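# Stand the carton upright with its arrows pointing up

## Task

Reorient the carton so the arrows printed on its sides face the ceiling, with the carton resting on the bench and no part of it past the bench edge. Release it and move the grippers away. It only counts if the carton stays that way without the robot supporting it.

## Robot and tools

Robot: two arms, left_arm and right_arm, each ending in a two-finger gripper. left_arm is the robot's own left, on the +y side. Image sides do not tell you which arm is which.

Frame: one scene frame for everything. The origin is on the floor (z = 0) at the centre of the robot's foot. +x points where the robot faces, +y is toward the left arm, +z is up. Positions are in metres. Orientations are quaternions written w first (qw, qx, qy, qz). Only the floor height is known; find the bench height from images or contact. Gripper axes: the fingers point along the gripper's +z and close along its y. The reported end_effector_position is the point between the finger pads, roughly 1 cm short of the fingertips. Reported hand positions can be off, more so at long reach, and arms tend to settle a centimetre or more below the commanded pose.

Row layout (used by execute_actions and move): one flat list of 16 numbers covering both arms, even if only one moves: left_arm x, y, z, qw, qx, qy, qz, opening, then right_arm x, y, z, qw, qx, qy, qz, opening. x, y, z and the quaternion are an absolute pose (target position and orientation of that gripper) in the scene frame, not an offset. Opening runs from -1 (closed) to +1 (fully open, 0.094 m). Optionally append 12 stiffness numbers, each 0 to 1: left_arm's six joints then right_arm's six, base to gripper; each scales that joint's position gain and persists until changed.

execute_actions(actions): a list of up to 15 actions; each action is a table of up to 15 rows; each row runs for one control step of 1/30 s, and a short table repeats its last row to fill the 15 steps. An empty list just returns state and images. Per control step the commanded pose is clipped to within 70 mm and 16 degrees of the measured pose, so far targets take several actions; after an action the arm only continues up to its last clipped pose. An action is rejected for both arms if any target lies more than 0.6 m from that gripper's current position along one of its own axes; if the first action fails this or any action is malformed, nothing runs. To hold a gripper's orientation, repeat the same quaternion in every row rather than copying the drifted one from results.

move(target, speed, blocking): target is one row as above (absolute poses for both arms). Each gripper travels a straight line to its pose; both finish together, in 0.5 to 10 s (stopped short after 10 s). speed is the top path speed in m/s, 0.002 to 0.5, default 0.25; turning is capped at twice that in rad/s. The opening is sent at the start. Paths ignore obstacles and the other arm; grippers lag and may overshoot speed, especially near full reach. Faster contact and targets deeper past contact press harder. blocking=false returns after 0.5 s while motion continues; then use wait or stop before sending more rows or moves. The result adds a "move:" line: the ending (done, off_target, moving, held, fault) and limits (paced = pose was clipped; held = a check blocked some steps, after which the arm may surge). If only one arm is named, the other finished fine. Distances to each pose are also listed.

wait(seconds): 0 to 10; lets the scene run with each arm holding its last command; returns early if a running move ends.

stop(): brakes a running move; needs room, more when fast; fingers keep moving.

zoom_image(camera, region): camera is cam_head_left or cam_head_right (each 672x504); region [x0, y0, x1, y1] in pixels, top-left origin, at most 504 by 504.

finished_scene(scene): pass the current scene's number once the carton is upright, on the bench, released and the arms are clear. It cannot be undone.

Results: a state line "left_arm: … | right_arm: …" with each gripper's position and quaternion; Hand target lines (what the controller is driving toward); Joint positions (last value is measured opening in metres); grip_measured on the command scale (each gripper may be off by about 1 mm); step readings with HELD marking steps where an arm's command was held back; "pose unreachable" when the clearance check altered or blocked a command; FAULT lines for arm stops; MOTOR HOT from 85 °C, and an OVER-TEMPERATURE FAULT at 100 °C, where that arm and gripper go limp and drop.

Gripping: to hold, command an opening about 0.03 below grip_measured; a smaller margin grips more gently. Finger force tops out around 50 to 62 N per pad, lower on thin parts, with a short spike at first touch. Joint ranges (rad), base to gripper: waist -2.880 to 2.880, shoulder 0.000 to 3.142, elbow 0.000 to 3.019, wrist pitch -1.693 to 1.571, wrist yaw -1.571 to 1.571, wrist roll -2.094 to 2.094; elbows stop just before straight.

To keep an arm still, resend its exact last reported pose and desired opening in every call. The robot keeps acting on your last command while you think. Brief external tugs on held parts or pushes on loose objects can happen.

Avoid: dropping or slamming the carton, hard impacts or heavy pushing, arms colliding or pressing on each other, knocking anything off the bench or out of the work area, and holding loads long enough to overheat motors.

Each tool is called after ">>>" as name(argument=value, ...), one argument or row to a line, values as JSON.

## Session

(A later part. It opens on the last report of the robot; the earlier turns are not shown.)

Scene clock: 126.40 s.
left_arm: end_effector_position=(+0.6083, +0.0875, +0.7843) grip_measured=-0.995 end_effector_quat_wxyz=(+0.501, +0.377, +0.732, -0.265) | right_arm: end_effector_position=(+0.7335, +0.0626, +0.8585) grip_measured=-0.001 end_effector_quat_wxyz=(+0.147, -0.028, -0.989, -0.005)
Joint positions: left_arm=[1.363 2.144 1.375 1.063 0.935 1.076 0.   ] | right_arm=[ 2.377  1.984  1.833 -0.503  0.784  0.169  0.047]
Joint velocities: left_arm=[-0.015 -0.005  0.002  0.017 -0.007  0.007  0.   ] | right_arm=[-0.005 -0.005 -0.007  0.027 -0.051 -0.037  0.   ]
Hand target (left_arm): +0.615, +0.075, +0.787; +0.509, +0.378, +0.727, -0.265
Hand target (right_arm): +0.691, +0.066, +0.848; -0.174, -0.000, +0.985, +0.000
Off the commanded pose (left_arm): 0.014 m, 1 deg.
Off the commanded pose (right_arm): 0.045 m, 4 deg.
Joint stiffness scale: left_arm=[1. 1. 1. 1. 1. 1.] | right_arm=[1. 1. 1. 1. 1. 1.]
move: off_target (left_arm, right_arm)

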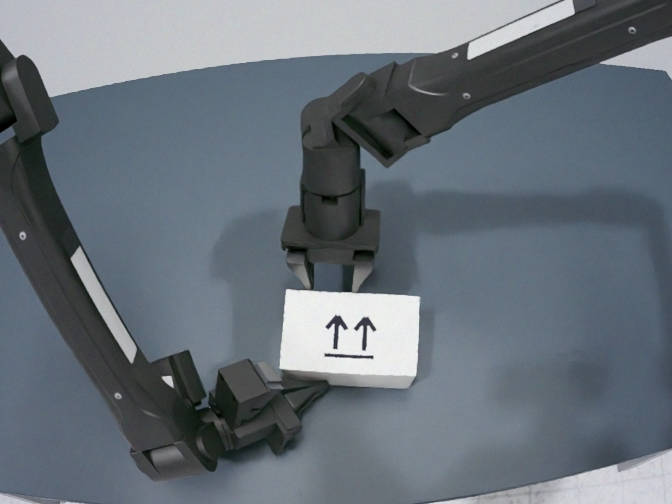

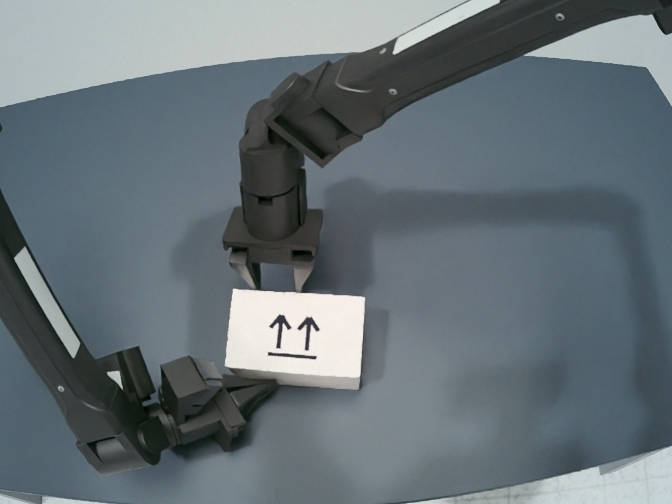

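>>> move(
  target=[0.615,0.085,0.782,0.509,0.378,0.727,-0.265,-1,0.66,0.075,0.872,-0.174,0,0.985,0,0],
  speed=0.04,
)

Scene clock: 130.10 s.
left_arm: end_effector_position=(+0.6026, +0.0849, +0.7817) grip_measured=-0.995 end_effector_quat_wxyz=(+0.498, +0.376, +0.733, -0.270) | right_arm: end_effector_position=(+0.7126, +0.0601, +0.8736) grip_measured=-0.001 end_effector_quat_wxyz=(+0.143, -0.034, -0.989, +0.002)
Joint positions: left_arm=[1.363 2.154 1.38  1.057 0.939 1.076 0.   ] | right_arm=[ 2.389  1.942  1.719 -0.429  0.808  0.185  0.047]
Joint velocities: left_arm=[-0.005 -0.015  0.002 -0.012  0.051 -0.022 -0.001] | right_arm=[ 0.015 -0.005  0.007  0.007  0.007  0.007  0.   ]
Hand target (left_arm): +0.615, +0.085, +0.782; +0.509, +0.378, +0.727, -0.265
Hand target (right_arm): +0.661, +0.075, +0.872; -0.175, +0.001, +0.985, -0.000
Off the commanded pose (left_arm): 0.012 m, 2 deg.
Off the commanded pose (right_arm): 0.055 m, 5 deg.
Joint stiffness scale: left_arm=[1. 1. 1. 1. 1. 1.] | right_arm=[1. 1. 1. 1. 1. 1.]
move: off_target (left_arm, right_arm)

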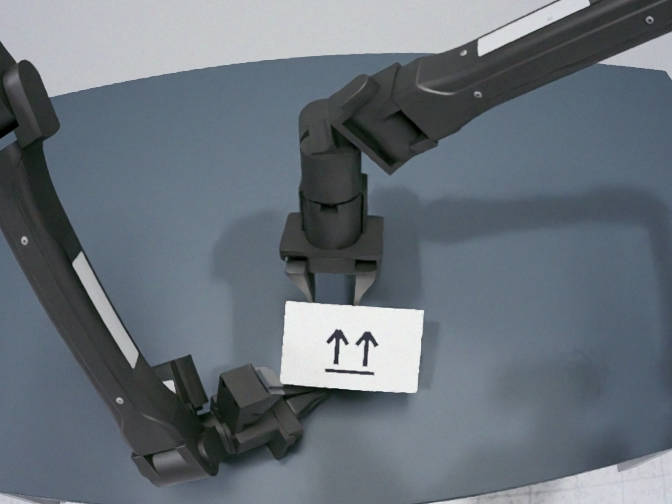

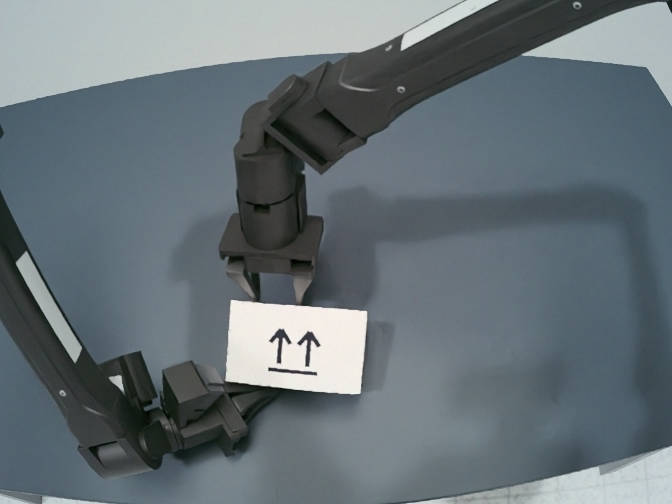

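Working; the bump is near the corner, so shift the blocker outward while continuing.

>>> move(
  target=[0.605,0.12,0.78,0.509,0.378,0.727,-0.265,-1,0.64,0.08,0.89,-0.174,0,0.985,0,0],
  speed=0.04,
)

Scene clock: 133.43 s.
left_arm: end_effector_position=(+0.5926, +0.1158, +0.7756) grip_measured=-0.995 end_effector_quat_wxyz=(+0.495, +0.373, +0.736, -0.273) | right_arm: end_effector_position=(+0.6751, +0.0701, +0.8907) grip_measured=-0.001 end_effector_quat_wxyz=(+0.156, -0.018, -0.988, +0.001)
Joint positions: left_arm=[1.415 2.154 1.38  1.07  0.986 1.045 0.   ] | right_arm=[ 2.411  1.927  1.619 -0.397  0.824  0.202  0.047]
Joint velocities: left_arm=[-0.005 -0.015 -0.012 -0.012  0.022 -0.051  0.   ] | right_arm=[-0.005  0.005 -0.002 -0.007  0.007 -0.037  0.   ]
Hand target (left_arm): +0.605, +0.120, +0.780; +0.509, +0.377, +0.727, -0.265
Hand target (right_arm): +0.640, +0.081, +0.889; -0.175, +0.001, +0.985, +0.000
Off the commanded pose (left_arm): 0.014 m, 2 deg.
Off the commanded pose (right_arm): 0.037 m, 3 deg.
Joint stiffness scale: left_arm=[1. 1. 1. 1. 1. 1.] | right_arm=[1. 1. 1. 1. 1. 1.]
move: off_target (left_arm, right_arm)

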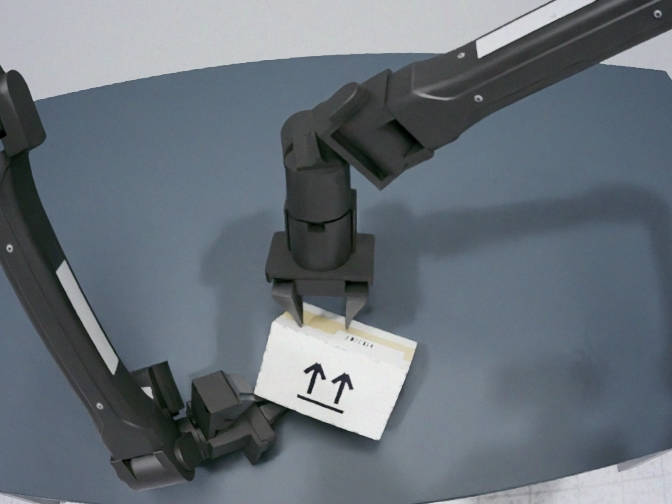

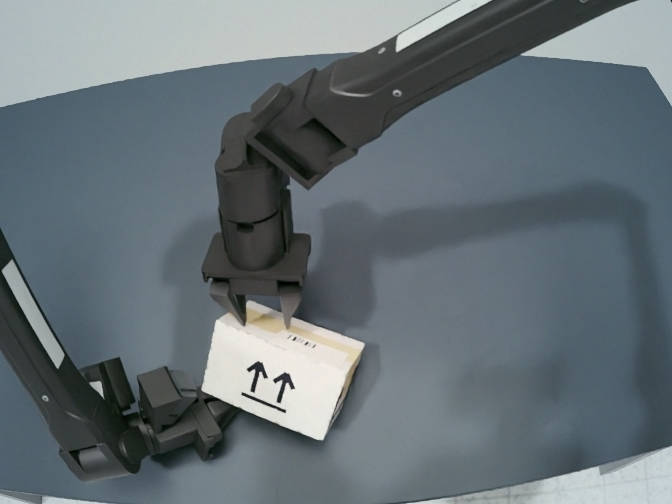

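>>> move(
  target=[0.565,0.16,0.778,0.509,0.378,0.727,-0.265,-1,0.63,0.075,0.895,-0.174,0,0.985,0,0],
  speed=0.03,
)

Scene clock: 138.53 s.
left_arm: end_effector_position=(+0.5907, +0.1584, +0.7811) grip_measured=-0.995 end_effector_quat_wxyz=(+0.522, +0.383, +0.718, -0.255) | right_arm: end_effector_position=(+0.6432, +0.0711, +0.8950) grip_measured=-0.001 end_effector_quat_wxyz=(+0.169, -0.003, -0.986, +0.001)
Joint positions: left_arm=[1.481 2.156 1.38  1.193 1.067 0.989 0.   ] | right_arm=[ 2.411  1.927  1.553 -0.372  0.824  0.202  0.047]
Joint velocities: left_arm=[-0.005  0.005 -0.012  0.007 -0.051 -0.037 -0.001] | right_arm=[-0.005 -0.005 -0.002 -0.022  0.051  0.007  0.   ]
Hand target (left_arm): +0.566, +0.160, +0.779; +0.509, +0.377, +0.727, -0.264
Hand target (right_arm): +0.630, +0.076, +0.894; -0.174, +0.000, +0.985, -0.000
Off the commanded pose (left_arm): 0.026 m, 2 deg.
Off the commanded pose (right_arm): 0.014 m, 1 deg.
Joint stiffness scale: left_arm=[1. 1. 1. 1. 1. 1.] | right_arm=[1. 1. 1. 1. 1. 1.]
move: off_target (left_arm, right_arm)

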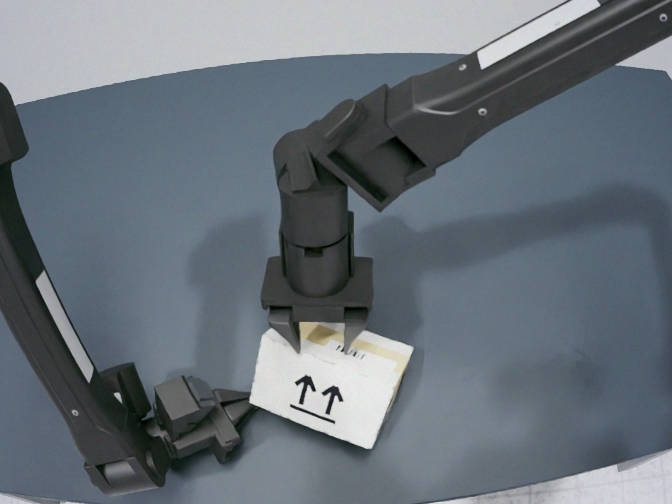

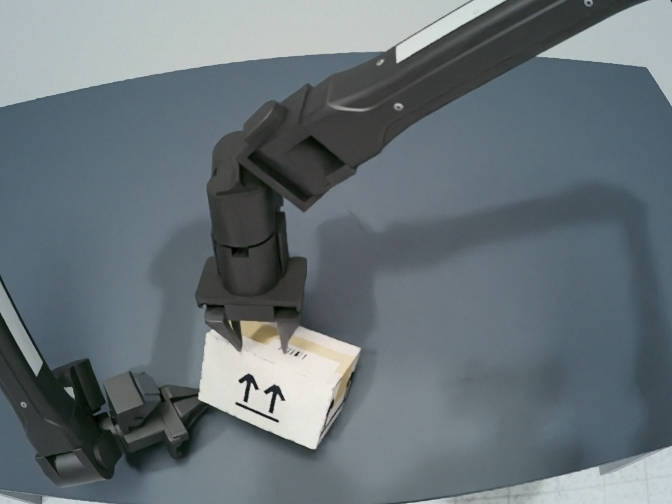

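>>> move(
  target=[0.535,0.2,0.778,0.509,0.378,0.727,-0.265,-1,0.64,0.075,0.9,-0.174,0,0.985,0,0],
  speed=0.03,
)

Scene clock: 142.27 s.
left_arm: end_effector_position=(+0.5620, +0.1986, +0.7804) grip_measured=-0.995 end_effector_quat_wxyz=(+0.523, +0.385, +0.716, -0.255) | right_arm: end_effector_position=(+0.6423, +0.0709, +0.8953) grip_measured=-0.001 end_effector_quat_wxyz=(+0.171, -0.001, -0.985, +0.001)
Joint positions: left_arm=[1.558 2.185 1.375 1.295 1.138 0.921 0.   ] | right_arm=[ 2.411  1.927  1.553 -0.377  0.824  0.202  0.047]
Joint velocities: left_arm=[-0.015 -0.005  0.002  0.007 -0.037  0.022 -0.   ] | right_arm=[ 0.005  0.005 -0.012 -0.012  0.022 -0.037 -0.   ]
Hand target (left_arm): +0.536, +0.200, +0.779; +0.509, +0.377, +0.727, -0.265
Hand target (right_arm): +0.640, +0.075, +0.900; -0.174, +0.000, +0.985, +0.000
Off the commanded pose (left_arm): 0.027 m, 3 deg.
Off the commanded pose (right_arm): 0.007 m, 0 deg.
Joint stiffness scale: left_arm=[1. 1. 1. 1. 1. 1.] | right_arm=[1. 1. 1. 1. 1. 1.]
move: off_target (left_arm)

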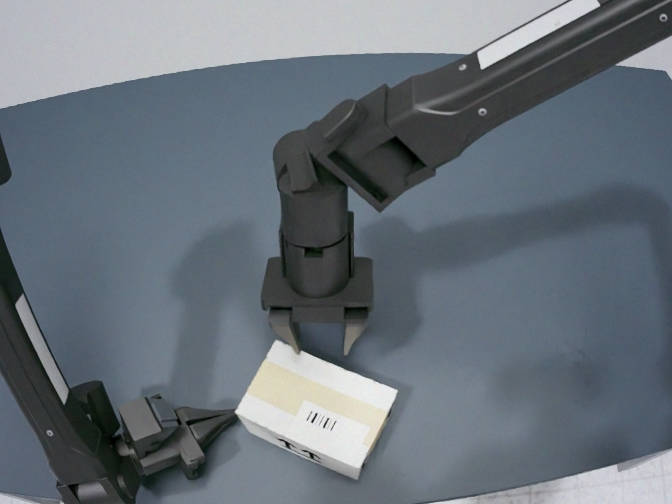

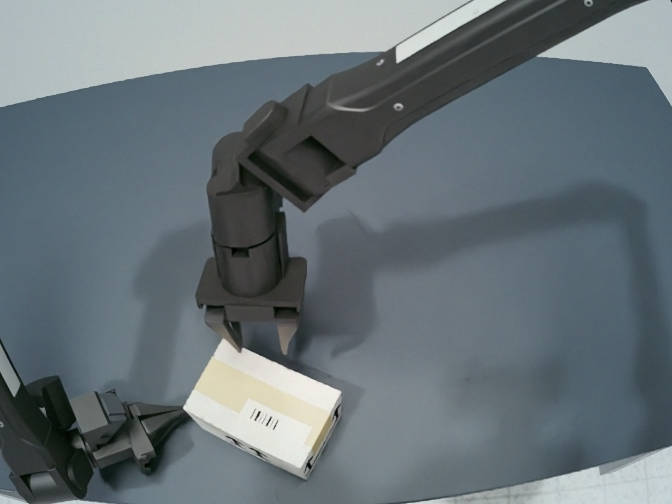

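Standing, with its near corner inside the bench edge. Retreat.

>>> move(
  target=[0.56,0.3,0.85,0.509,0.378,0.727,-0.265,-1,0.68,-0.15,0.96,-0.174,0,0.985,0,0],
)

Scene clock: 147.23 s.
left_arm: end_effector_position=(+0.5617, +0.2954, +0.8443) grip_measured=-0.995 end_effector_quat_wxyz=(+0.512, +0.377, +0.725, -0.263) | right_arm: end_effector_position=(+0.6895, -0.1538, +0.9650) grip_measured=-0.001 end_effector_quat_wxyz=(+0.159, -0.014, -0.987, +0.004)
Joint positions: left_arm=[1.715 2.035 1.212 1.482 1.266 0.694 0.   ] | right_arm=[ 2.207  1.392  1.2   -0.408  0.668  0.033  0.047]
Joint velocities: left_arm=[-0.005  0.015  0.002  0.012  0.037  0.037  0.001] | right_arm=[ 0.015 -0.015 -0.002  0.007 -0.051 -0.022  0.001]
Hand target (left_arm): +0.561, +0.299, +0.851; +0.510, +0.376, +0.727, -0.264
Hand target (right_arm): +0.678, -0.151, +0.963; -0.171, -0.002, +0.985, -0.001
Off the commanded pose (left_arm): 0.008 m, 0 deg.
Off the commanded pose (right_arm): 0.011 m, 2 deg.
Joint stiffness scale: left_arm=[1. 1. 1. 1. 1. 1.] | right_arm=[1. 1. 1. 1. 1. 1.]
move: off_target (right_arm)

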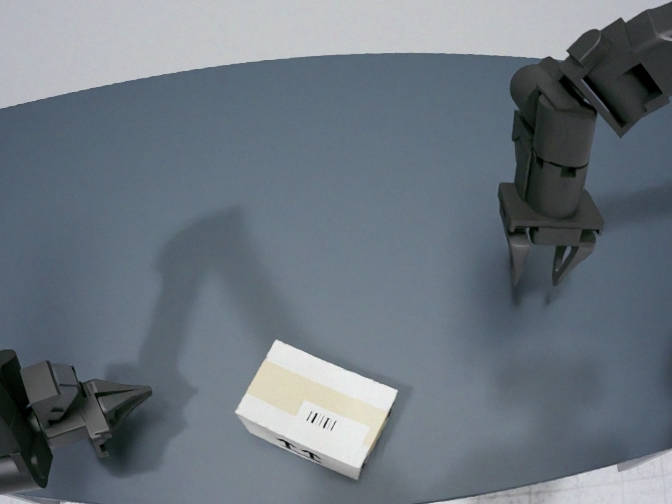

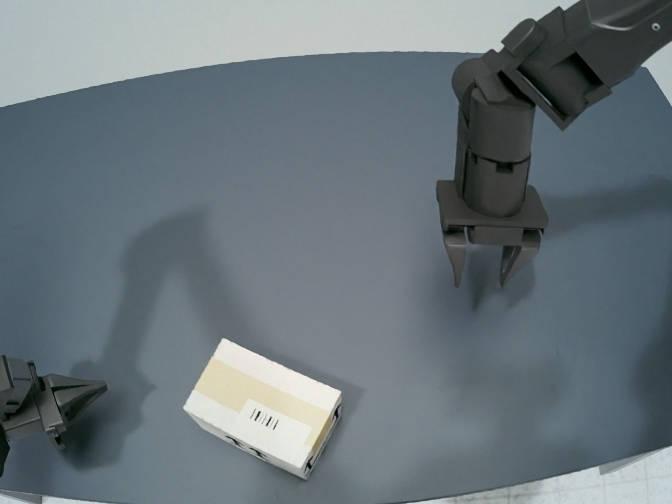

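>>> finished_scene(
  scene=1,
)

The scene is finished: the task was done.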